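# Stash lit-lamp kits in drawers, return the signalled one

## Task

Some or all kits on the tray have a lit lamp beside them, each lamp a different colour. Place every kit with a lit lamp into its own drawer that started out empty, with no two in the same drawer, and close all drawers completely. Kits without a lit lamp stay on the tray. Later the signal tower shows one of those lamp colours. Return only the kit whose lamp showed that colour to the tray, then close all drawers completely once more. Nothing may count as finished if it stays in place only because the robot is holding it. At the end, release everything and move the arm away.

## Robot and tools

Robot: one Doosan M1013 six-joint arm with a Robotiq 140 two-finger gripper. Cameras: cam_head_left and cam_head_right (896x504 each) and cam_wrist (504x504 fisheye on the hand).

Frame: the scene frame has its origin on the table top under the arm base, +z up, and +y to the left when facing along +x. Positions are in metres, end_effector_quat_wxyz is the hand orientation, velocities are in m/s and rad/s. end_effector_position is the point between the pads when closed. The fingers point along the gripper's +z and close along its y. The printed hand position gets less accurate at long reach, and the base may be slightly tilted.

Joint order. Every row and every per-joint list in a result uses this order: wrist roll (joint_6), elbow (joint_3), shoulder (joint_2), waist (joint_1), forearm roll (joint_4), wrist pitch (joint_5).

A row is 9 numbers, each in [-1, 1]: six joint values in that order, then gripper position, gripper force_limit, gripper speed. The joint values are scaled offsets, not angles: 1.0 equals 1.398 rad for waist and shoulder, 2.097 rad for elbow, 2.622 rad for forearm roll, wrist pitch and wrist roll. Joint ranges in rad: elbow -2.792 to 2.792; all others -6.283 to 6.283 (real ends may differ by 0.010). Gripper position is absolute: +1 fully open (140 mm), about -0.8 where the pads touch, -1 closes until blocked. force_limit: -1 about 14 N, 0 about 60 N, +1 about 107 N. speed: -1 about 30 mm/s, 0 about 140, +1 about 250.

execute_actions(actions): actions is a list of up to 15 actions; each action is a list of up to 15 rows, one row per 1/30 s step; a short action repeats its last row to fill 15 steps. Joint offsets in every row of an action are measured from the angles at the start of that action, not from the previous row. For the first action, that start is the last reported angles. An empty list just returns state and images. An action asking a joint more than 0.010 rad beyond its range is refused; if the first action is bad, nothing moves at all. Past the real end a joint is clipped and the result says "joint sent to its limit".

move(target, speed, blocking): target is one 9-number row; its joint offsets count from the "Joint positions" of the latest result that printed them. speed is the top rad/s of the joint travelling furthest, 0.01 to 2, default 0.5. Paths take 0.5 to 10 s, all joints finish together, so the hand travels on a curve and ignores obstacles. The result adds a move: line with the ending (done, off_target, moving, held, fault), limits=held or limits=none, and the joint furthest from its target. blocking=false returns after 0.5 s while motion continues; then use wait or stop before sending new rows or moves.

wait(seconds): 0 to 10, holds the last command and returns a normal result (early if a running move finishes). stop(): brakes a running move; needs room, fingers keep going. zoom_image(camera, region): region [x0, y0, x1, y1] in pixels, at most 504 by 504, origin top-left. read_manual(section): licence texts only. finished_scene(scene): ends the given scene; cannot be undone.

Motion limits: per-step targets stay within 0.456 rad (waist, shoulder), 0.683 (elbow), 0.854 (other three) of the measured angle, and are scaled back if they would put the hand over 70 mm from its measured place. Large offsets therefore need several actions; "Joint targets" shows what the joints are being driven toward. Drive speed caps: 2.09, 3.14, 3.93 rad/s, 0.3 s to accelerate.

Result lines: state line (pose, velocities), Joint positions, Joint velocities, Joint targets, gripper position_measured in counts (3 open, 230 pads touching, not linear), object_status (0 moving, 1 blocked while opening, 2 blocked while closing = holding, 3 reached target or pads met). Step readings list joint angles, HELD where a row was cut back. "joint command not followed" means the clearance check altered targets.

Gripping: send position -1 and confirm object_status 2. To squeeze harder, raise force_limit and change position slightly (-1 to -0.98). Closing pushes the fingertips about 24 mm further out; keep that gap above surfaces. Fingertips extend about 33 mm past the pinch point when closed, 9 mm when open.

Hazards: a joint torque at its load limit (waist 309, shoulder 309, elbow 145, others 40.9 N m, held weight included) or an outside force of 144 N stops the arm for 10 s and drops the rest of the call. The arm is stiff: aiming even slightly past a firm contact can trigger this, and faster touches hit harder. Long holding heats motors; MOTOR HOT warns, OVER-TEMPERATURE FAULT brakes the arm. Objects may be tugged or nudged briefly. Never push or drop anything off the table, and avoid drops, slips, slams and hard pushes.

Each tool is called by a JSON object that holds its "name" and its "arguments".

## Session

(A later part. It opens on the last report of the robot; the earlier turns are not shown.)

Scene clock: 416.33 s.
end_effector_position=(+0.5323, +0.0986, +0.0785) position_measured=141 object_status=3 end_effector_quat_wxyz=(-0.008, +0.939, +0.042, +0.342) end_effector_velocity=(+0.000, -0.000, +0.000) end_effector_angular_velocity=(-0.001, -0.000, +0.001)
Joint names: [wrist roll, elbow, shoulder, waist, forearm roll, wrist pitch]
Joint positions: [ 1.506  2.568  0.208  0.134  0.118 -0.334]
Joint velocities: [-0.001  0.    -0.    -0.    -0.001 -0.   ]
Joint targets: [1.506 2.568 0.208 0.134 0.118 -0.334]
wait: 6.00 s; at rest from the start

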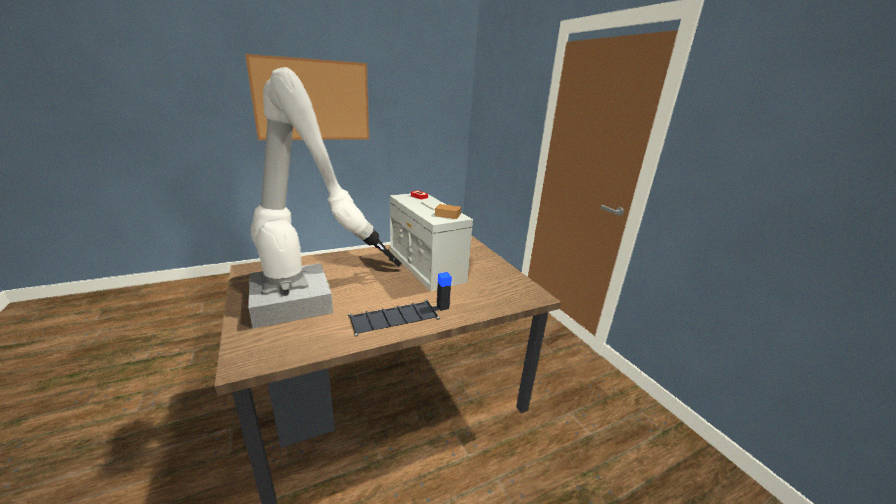

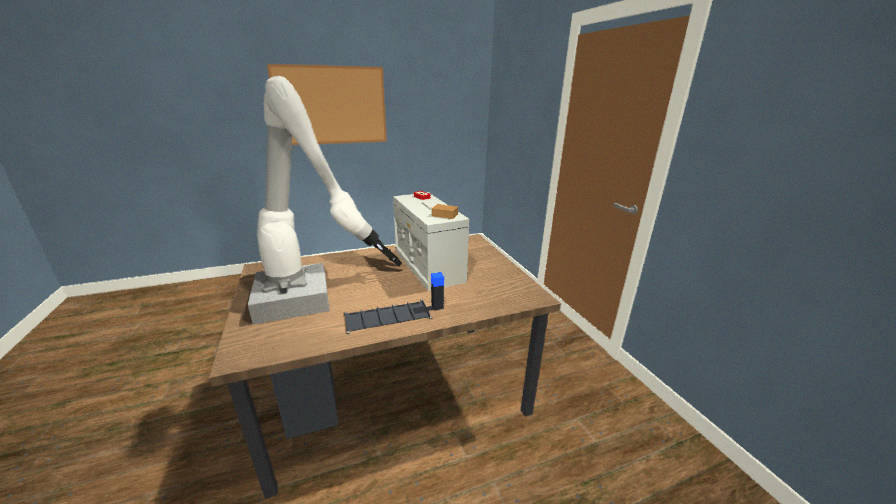

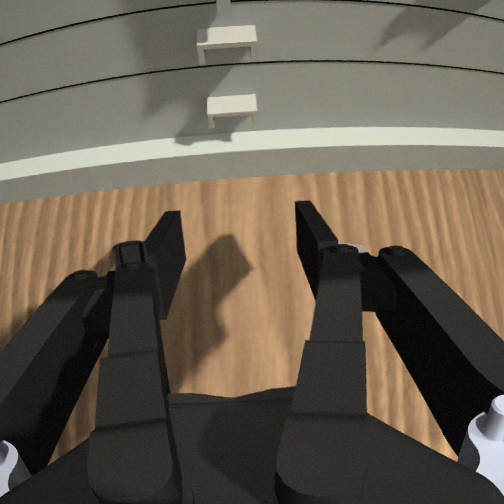

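The tower is blue, so I'm reopening M2.

{"name": "move", "arguments": {"target": [-0.0021,-0.0543,0.0479,-0.0072,-0.0016,0.018,-0.1,-0.2,0], "speed": 0.2}}

{"name": "move", "arguments": {"target": [0,0,0,0,0,0,-1,-0.2,0]}}

{"name": "move", "arguments": {"target": [0.0021,0.0543,-0.0479,0.0072,0.0016,-0.018,-1,-0.2,0], "speed": 0.16}}

{"name": "move", "arguments": {"target": [0.0002,0.0526,-0.0511,0.0109,0.0051,-0.0153,-1,-0.2,0], "speed": 0.16}}

{"name": "move", "arguments": {"target": [0,0,0,0,0,0,0.3,-0.2,0.5]}}

Scene clock: 422.17 s.
end_effector_position=(+0.5970, +0.1040, +0.0785) position_measured=141 object_status=3 end_effector_quat_wxyz=(-0.007, +0.939, +0.042, +0.342) end_effector_velocity=(+0.000, +0.000, -0.000) end_effector_angular_velocity=(-0.000, +0.001, +0.001)
Joint names: [wrist roll, elbow, shoulder, waist, forearm roll, wrist pitch]
Joint positions: [ 1.5    2.455  0.275  0.124  0.113 -0.286]
Joint velocities: [-0.001 -0.001  0.     0.     0.     0.001]
Joint targets: [1.500 2.454 0.275 0.124 0.113 -0.286]
move: done; limits=none; farthest joint: the waist, 0.000 radians from its target (0.010 radians at the start)

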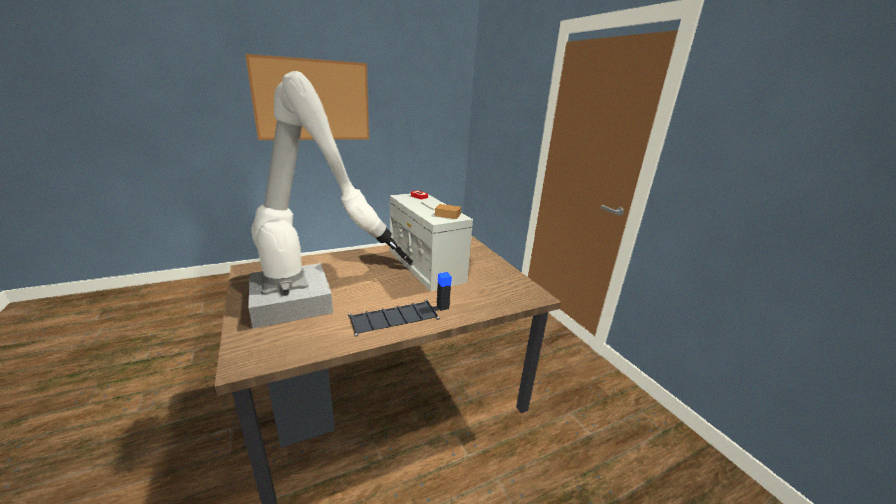

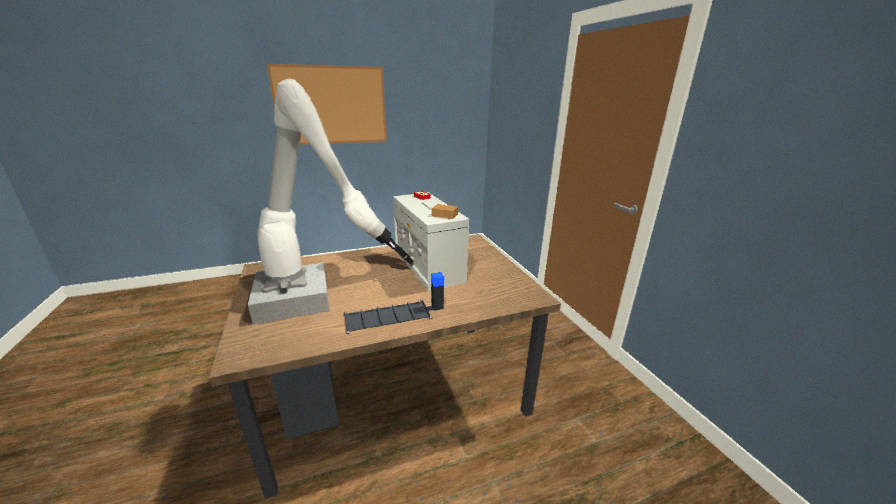

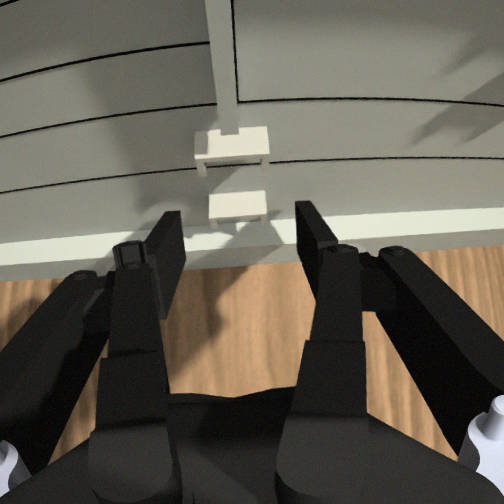

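Scene clock: 422.67 s.
end_effector_position=(+0.5971, +0.1040, +0.0785) position_measured=192 object_status=2 end_effector_quat_wxyz=(-0.007, +0.939, +0.042, +0.342) end_effector_velocity=(-0.000, +0.000, -0.000) end_effector_angular_velocity=(+0.001, +0.000, -0.001)
Joint names: [wrist roll, elbow, shoulder, waist, forearm roll, wrist pitch]
Joint positions: [ 1.5    2.455  0.275  0.124  0.113 -0.286]
Joint velocities: [ 0.002  0.     0.001  0.    -0.    -0.   ]
Joint targets: [1.500 2.455 0.275 0.124 0.113 -0.286]
move: done; limits=none; farthest joint: the waist, 0.000 radians from its target (0.000 radians at the start)

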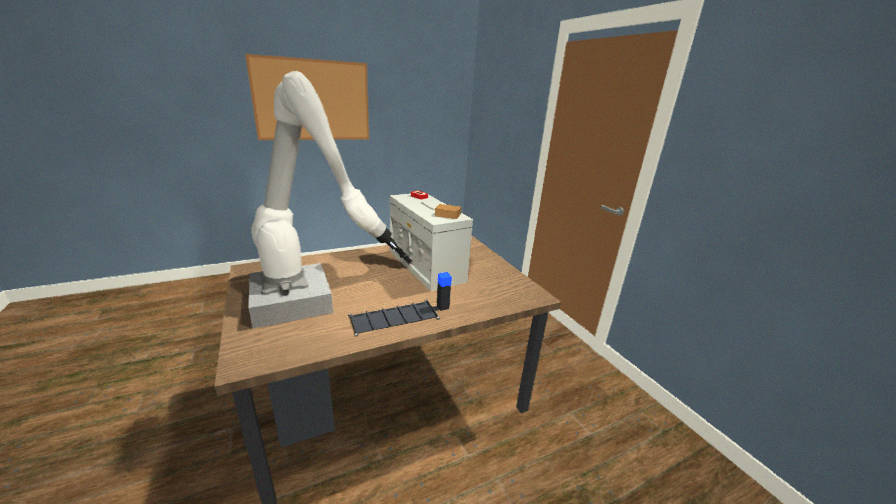

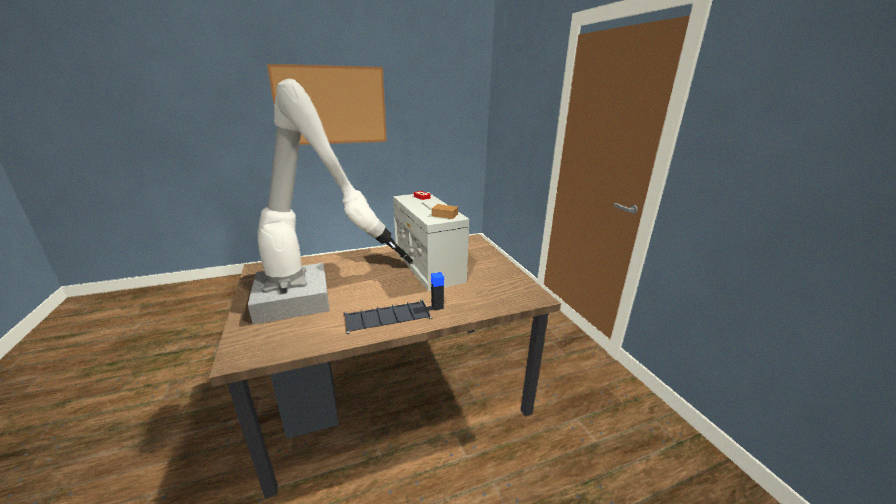

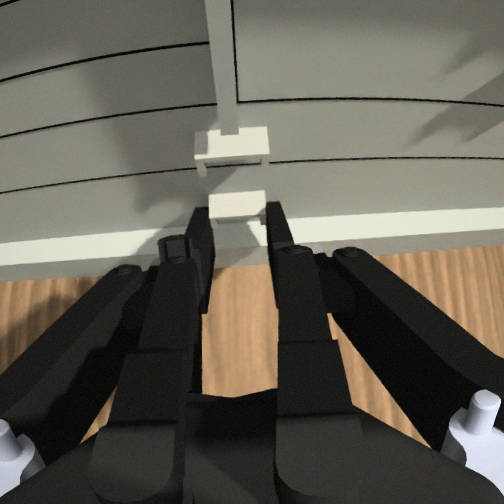

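Scene clock: 423.73 s.
end_effector_position=(+0.5323, +0.0986, +0.0785) position_measured=192 object_status=2 end_effector_quat_wxyz=(-0.008, +0.939, +0.042, +0.342) end_effector_velocity=(-0.000, -0.000, -0.000) end_effector_angular_velocity=(-0.000, +0.000, +0.000)
Joint names: [wrist roll, elbow, shoulder, waist, forearm roll, wrist pitch]
Joint positions: [ 1.506  2.568  0.208  0.134  0.118 -0.334]
Joint velocities: [-0.001  0.001 -0.     0.     0.    -0.   ]
Joint targets: [1.506 2.568 0.208 0.134 0.118 -0.334]
move: done; limits=none; farthest joint: the elbow, 0.001 radians from its target (0.114 radians at the start)

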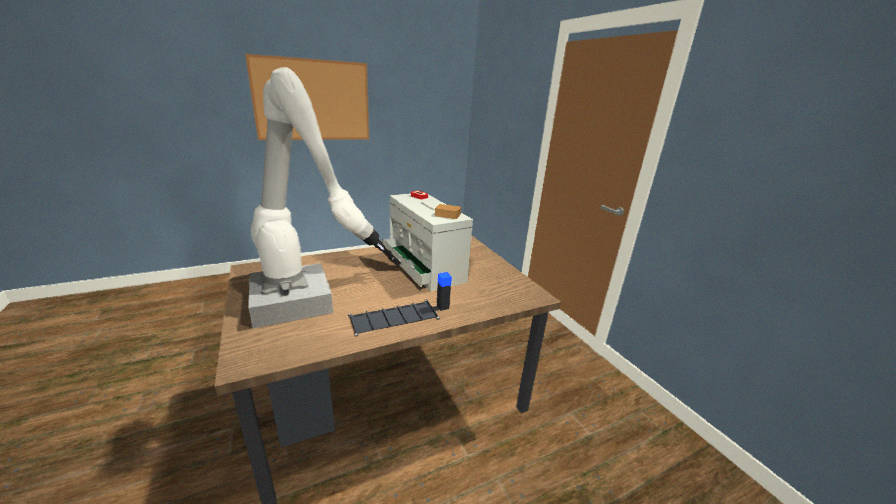

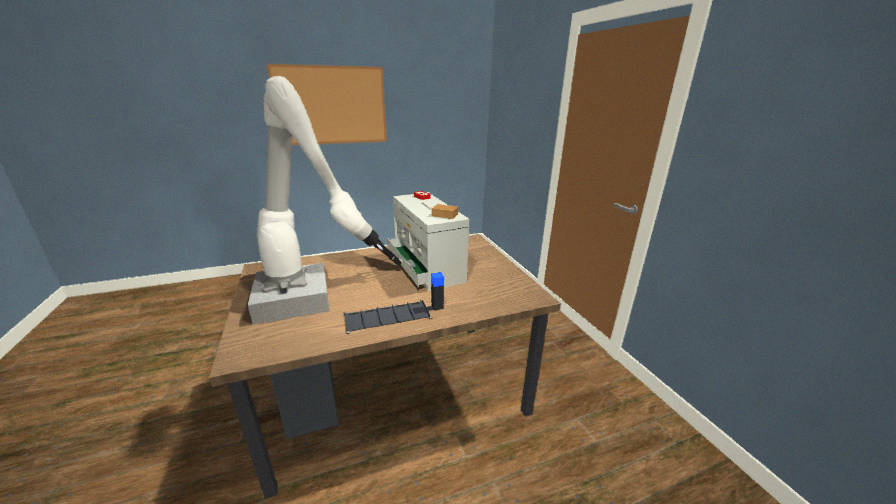

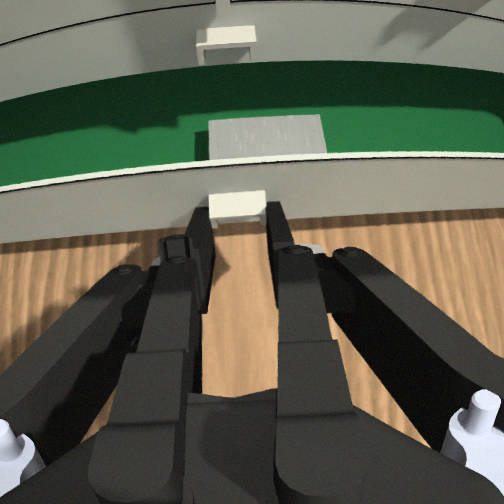

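Scene clock: 424.77 s.
end_effector_position=(+0.4680, +0.0935, +0.0788) position_measured=192 object_status=2 end_effector_quat_wxyz=(-0.008, +0.939, +0.042, +0.343) end_effector_velocity=(-0.000, -0.000, -0.000) end_effector_angular_velocity=(-0.001, +0.000, +0.001)
Joint names: [wrist roll, elbow, shoulder, waist, forearm roll, wrist pitch]
Joint positions: [ 1.506  2.679  0.136  0.149  0.131 -0.374]
Joint velocities: [-0.001  0.001 -0.    -0.     0.    -0.   ]
Joint targets: [1.506 2.679 0.136 0.149 0.131 -0.374]
move: done; limits=none; farthest joint: the waist, 0.000 radians from its target (0.016 radians at the start)

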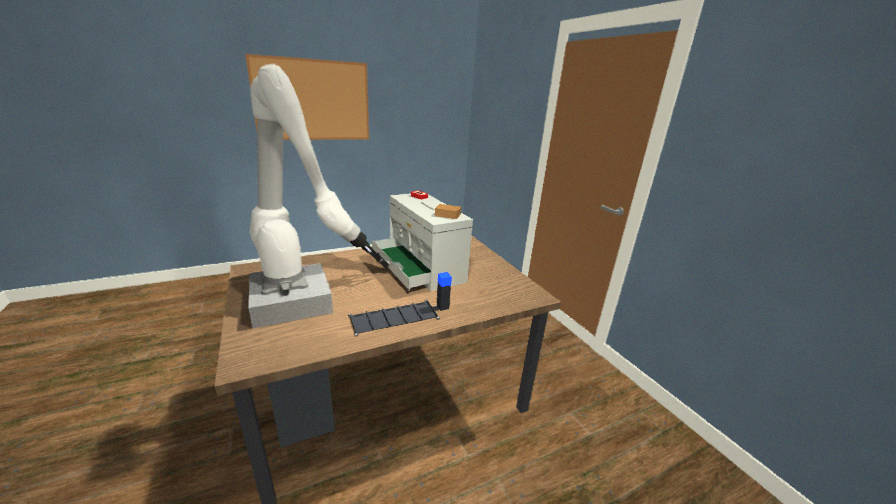

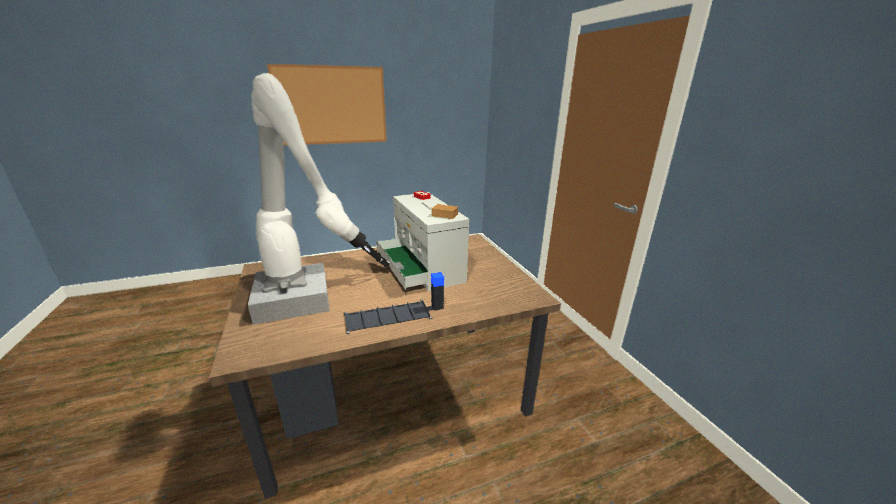

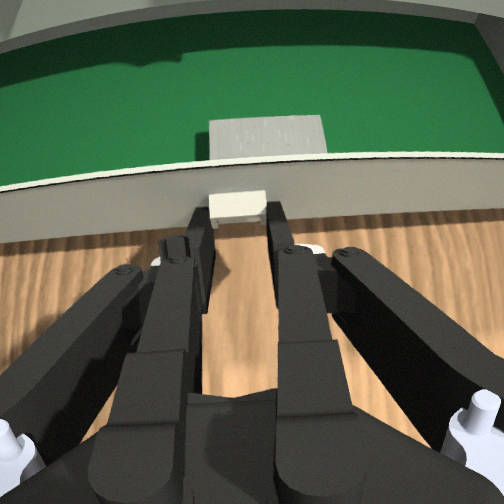

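Scene clock: 425.33 s.
end_effector_position=(+0.4681, +0.0936, +0.0789) position_measured=91 object_status=3 end_effector_quat_wxyz=(-0.008, +0.939, +0.042, +0.343) end_effector_velocity=(+0.000, -0.000, +0.000) end_effector_angular_velocity=(+0.000, -0.001, -0.001)
Joint names: [wrist roll, elbow, shoulder, waist, forearm roll, wrist pitch]
Joint positions: [ 1.506  2.679  0.136  0.149  0.131 -0.374]
Joint velocities: [ 0.001  0.    -0.    -0.    -0.    -0.001]
Joint targets: [1.506 2.679 0.136 0.149 0.131 -0.374]
move: done; limits=none; farthest joint: the waist, 0.000 radians from its target (0.000 radians at the start)

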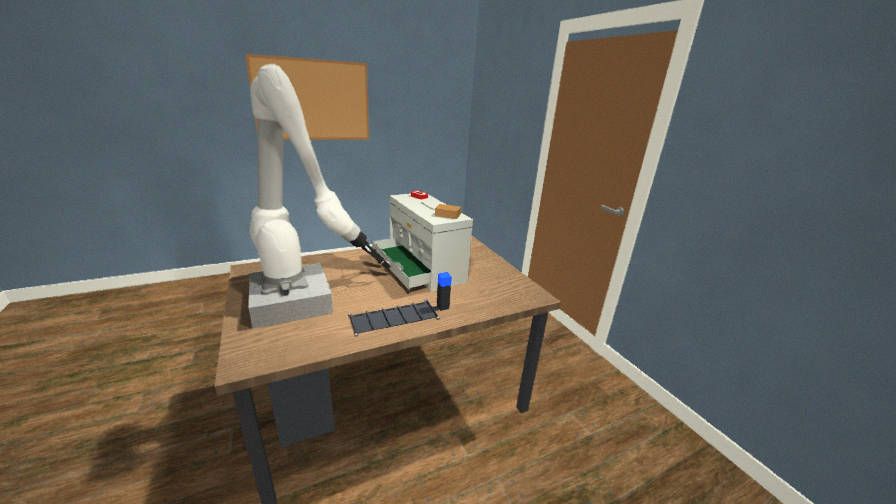

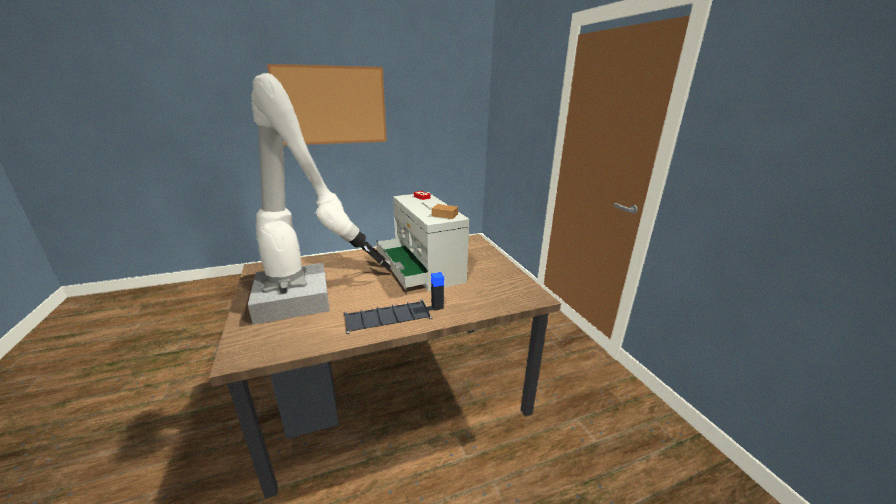

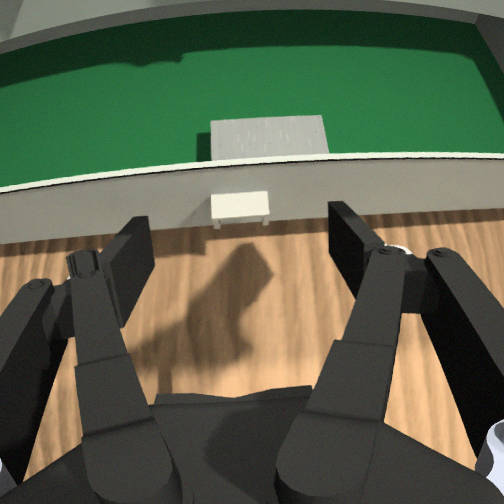

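Retracing the tested path in reverse.

{"name": "move", "arguments": {"target": [0,-0.0095,-0.2861,0,0,0.1526,0.3,-0.3,0], "speed": 0.5}}

{"name": "move", "arguments": {"target": [0,-0.0296,0,0,0.9998,0,0.3,-0.3,0], "speed": 2}}

{"name": "move", "arguments": {"target": [0.0248,-0.2408,0.2725,-0.0536,0.1484,-0.3387,0.3,-0.3,0], "speed": 0.9}}

{"name": "move", "arguments": {"target": [0,0.0463,0.1207,0,0,0.1013,0.3,-0.3,0], "speed": 0.3}}

{"name": "move", "arguments": {"target": [0,0,0,0,0,0,-1,-0.3,0]}}

Scene clock: 430.93 s.
end_effector_position=(+0.4261, +0.1056, +0.1867) position_measured=91 object_status=3 end_effector_quat_wxyz=(-0.034, +0.935, +0.046, +0.351) end_effector_velocity=(-0.000, +0.000, +0.000) end_effector_angular_velocity=(-0.001, -0.000, +0.002)
Joint names: [wrist roll, elbow, shoulder, waist, forearm roll, wrist pitch]
Joint positions: [ 1.506  2.659 -0.264  0.149  0.131  0.026]
Joint velocities: [-0.001 -0.    -0.001  0.    -0.     0.001]
Joint targets: [1.506 2.659 -0.264 0.149 0.131 0.026]
move: done; limits=none; farthest joint: the waist, 0.000 radians from its target (0.000 radians at the start)

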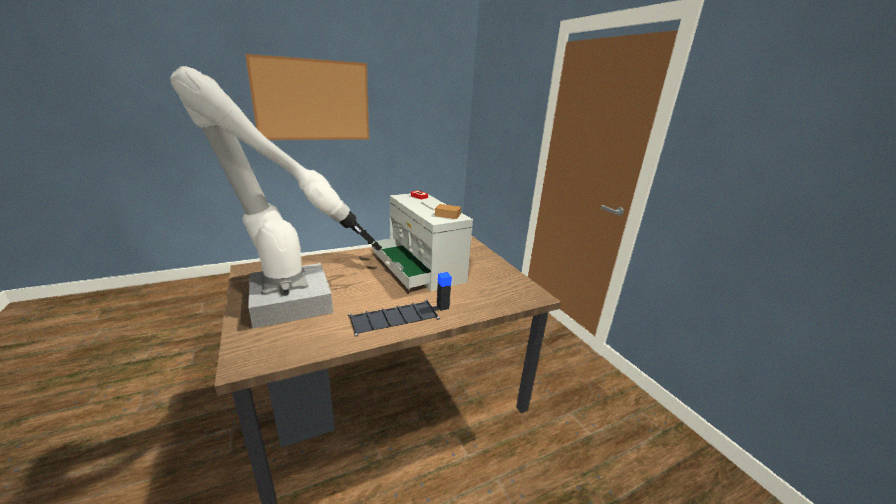

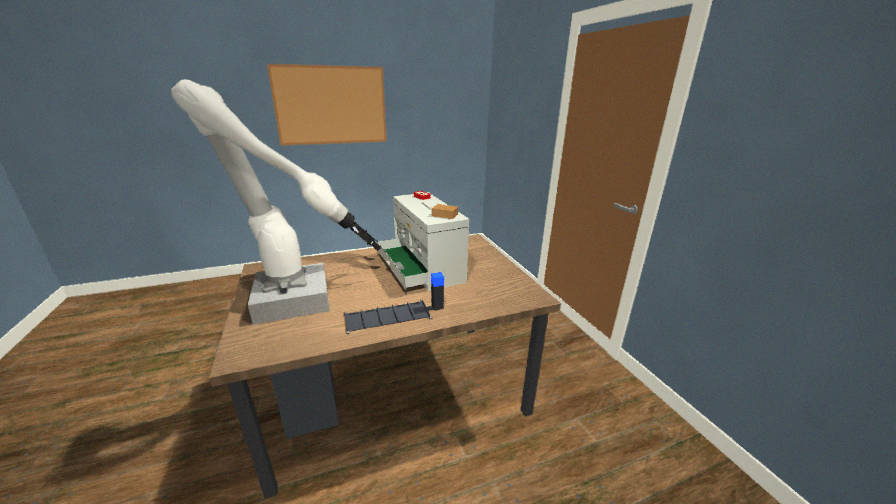

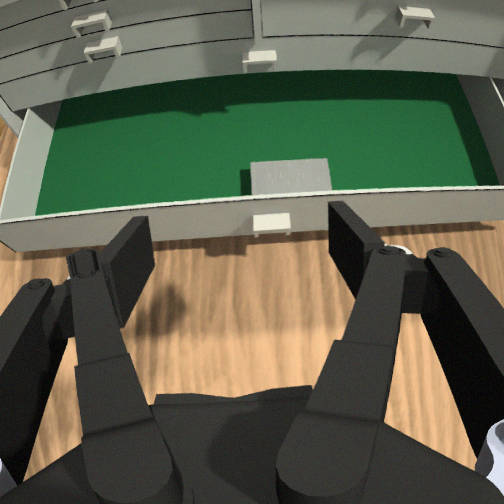

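Scene clock: 433.00 s.
end_effector_position=(+0.4764, +0.1167, +0.2372) position_measured=91 object_status=3 end_effector_quat_wxyz=(+0.400, -0.281, +0.870, -0.062) end_effector_velocity=(-0.000, -0.000, -0.001) end_effector_angular_velocity=(+0.001, +0.003, -0.002)
Joint names: [wrist roll, elbow, shoulder, waist, forearm roll, wrist pitch]
Joint positions: [ 1.506  2.597 -0.264  0.149  2.752  0.026]
Joint velocities: [-0.    -0.     0.001  0.     0.003 -0.002]
Joint targets: [1.506 2.597 -0.264 0.149 2.752 0.026]
move: done; limits=none; farthest joint: the waist, 0.000 radians from its target (0.000 radians at the start)

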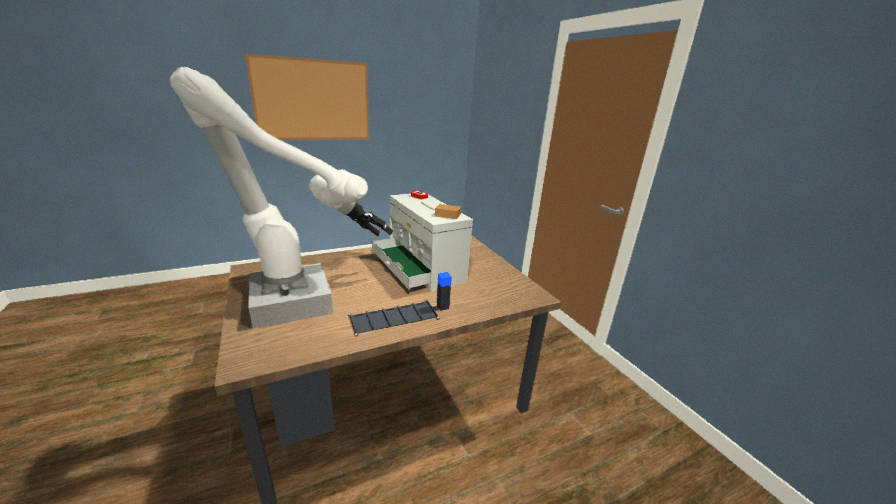

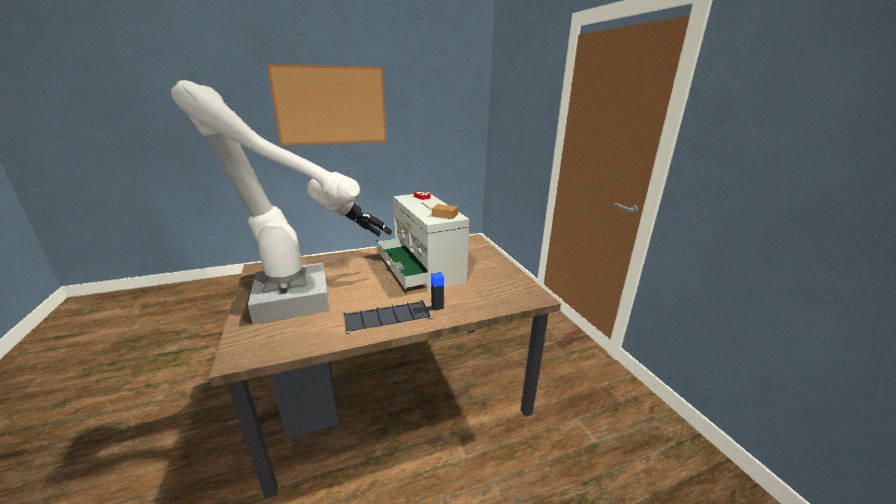

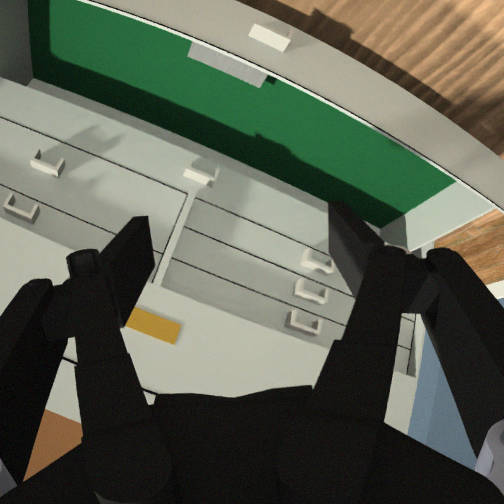

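Scene clock: 434.50 s.
end_effector_position=(+0.5402, +0.0813, +0.2000) position_measured=91 object_status=3 end_effector_quat_wxyz=(+0.036, -0.042, +0.998, -0.006) end_effector_velocity=(+0.000, -0.000, -0.001) end_effector_angular_velocity=(-0.000, +0.001, +0.000)
Joint names: [wrist roll, elbow, shoulder, waist, forearm roll, wrist pitch]
Joint positions: [ 1.571  2.092  0.117  0.074  3.141 -0.862]
Joint velocities: [ 0.    -0.     0.002 -0.    -0.     0.001]
Joint targets: [1.571 2.092 0.117 0.074 3.141 -0.862]
move: done; limits=none; farthest joint: the waist, 0.000 radians from its target (0.075 radians at the start)

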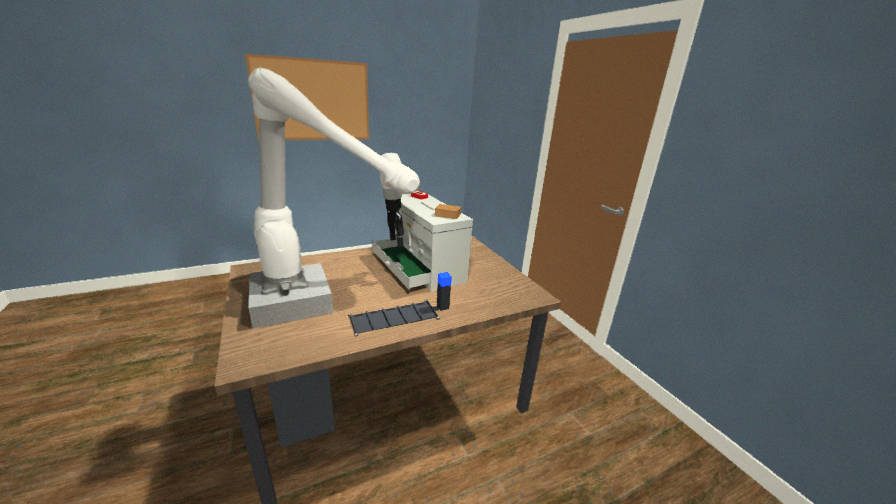

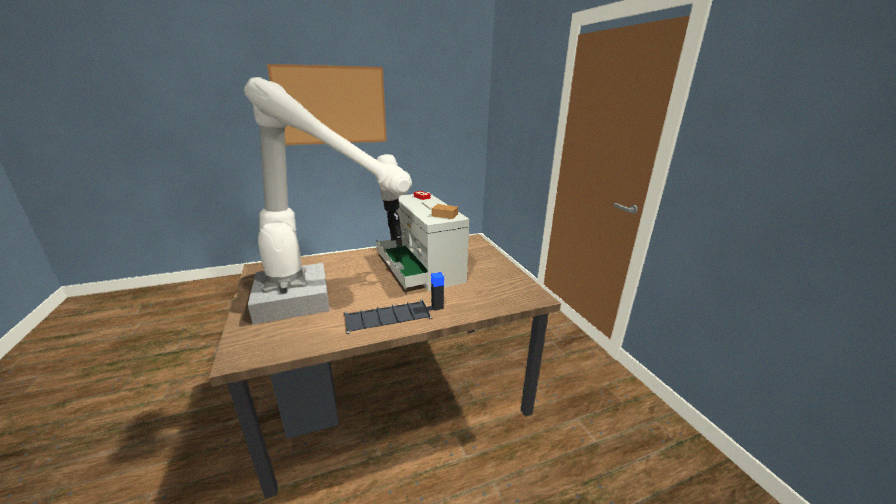

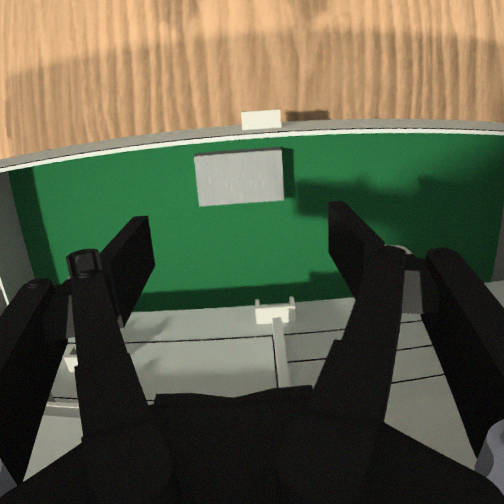

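Scene clock: 435.80 s.
end_effector_position=(+0.5395, +0.0795, +0.0729) position_measured=91 object_status=3 end_effector_quat_wxyz=(+0.036, -0.042, +0.998, -0.006) end_effector_velocity=(-0.000, -0.000, -0.001) end_effector_angular_velocity=(-0.000, +0.001, -0.000)
Joint names: [wrist roll, elbow, shoulder, waist, forearm roll, wrist pitch]
Joint positions: [ 1.571  2.189  0.286  0.074  3.141 -0.596]
Joint velocities: [ 0.     0.     0.001 -0.    -0.     0.   ]
Joint targets: [1.571 2.189 0.286 0.074 3.141 -0.596]
move: done; limits=none; farthest joint: the waist, 0.000 radians from its target (0.000 radians at the start)

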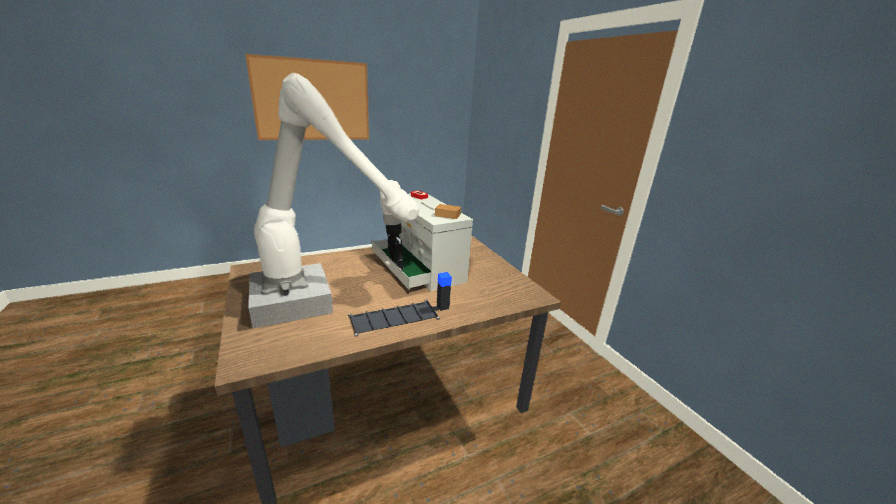

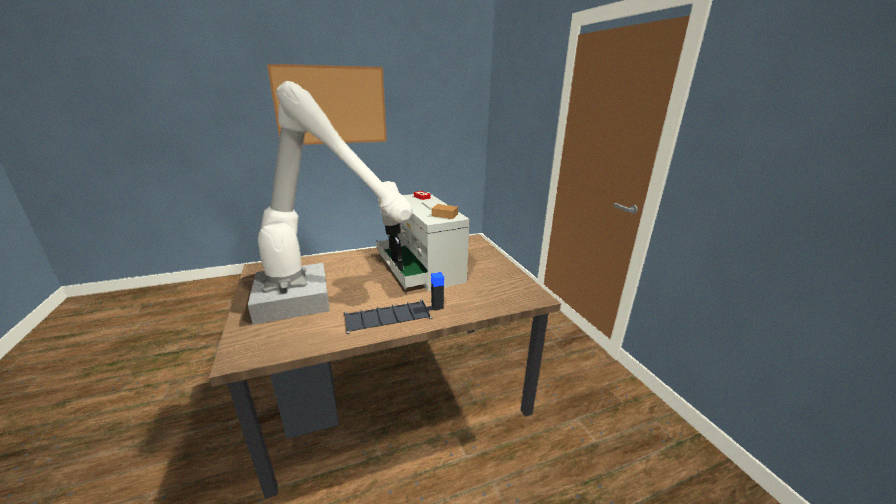

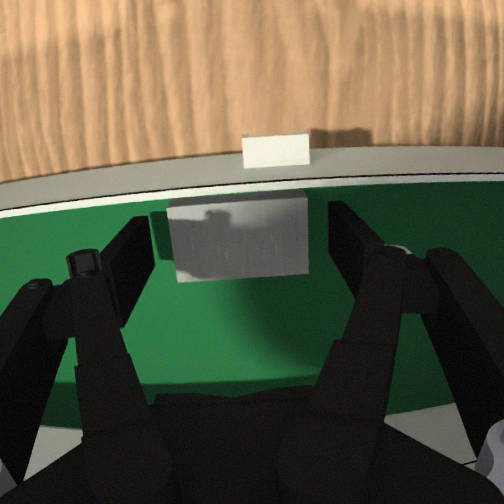

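Scene clock: 436.30 s.
end_effector_position=(+0.5395, +0.0795, +0.0729) position_measured=131 object_status=2 end_effector_quat_wxyz=(+0.036, -0.042, +0.998, -0.006) end_effector_velocity=(-0.000, +0.000, +0.000) end_effector_angular_velocity=(+0.000, +0.001, -0.001)
Joint names: [wrist roll, elbow, shoulder, waist, forearm roll, wrist pitch]
Joint positions: [ 1.571  2.189  0.286  0.074  3.141 -0.596]
Joint velocities: [ 0.001 -0.    -0.     0.     0.    -0.001]
Joint targets: [1.571 2.189 0.286 0.074 3.141 -0.596]
move: done; limits=none; farthest joint: the waist, 0.000 radians from its target (0.000 radians at the start)

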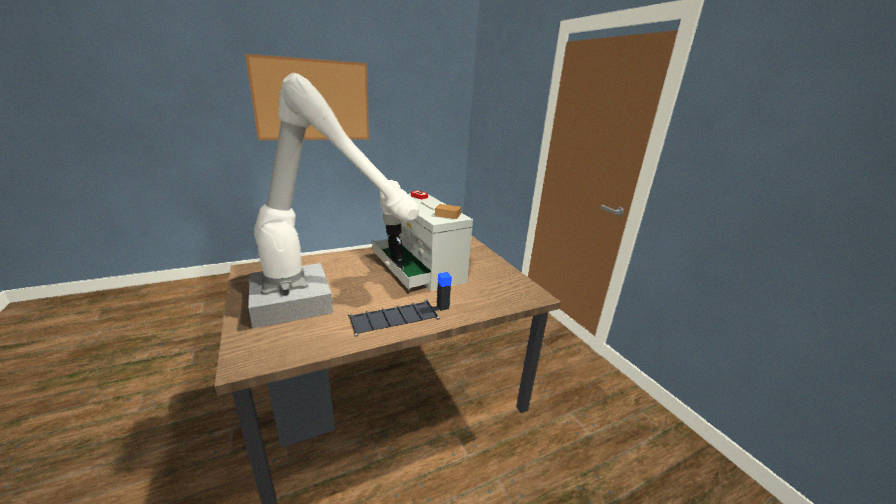

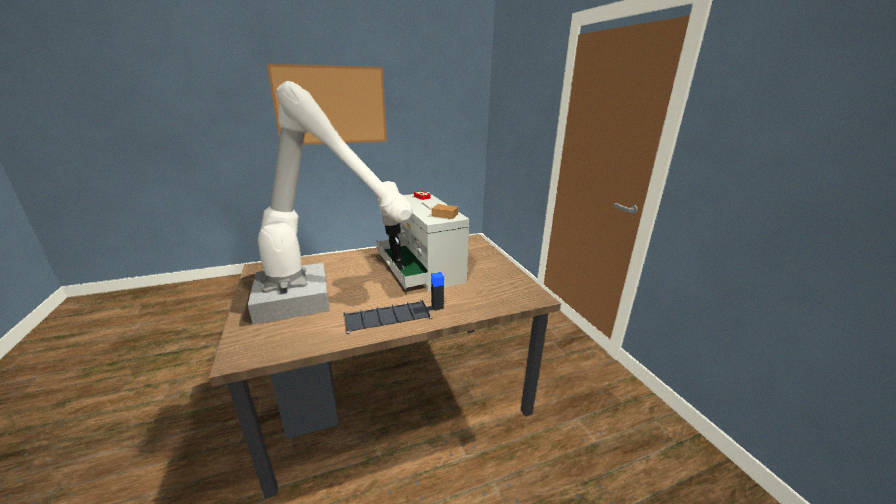

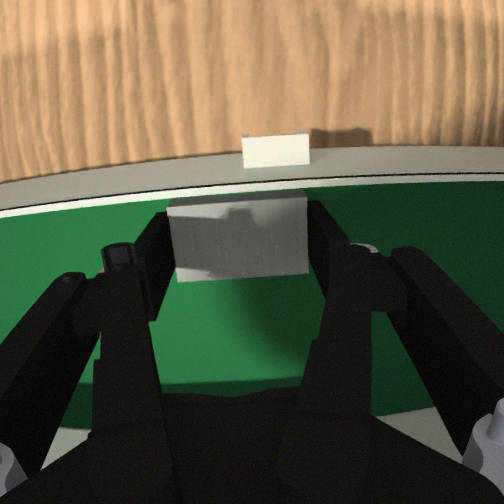

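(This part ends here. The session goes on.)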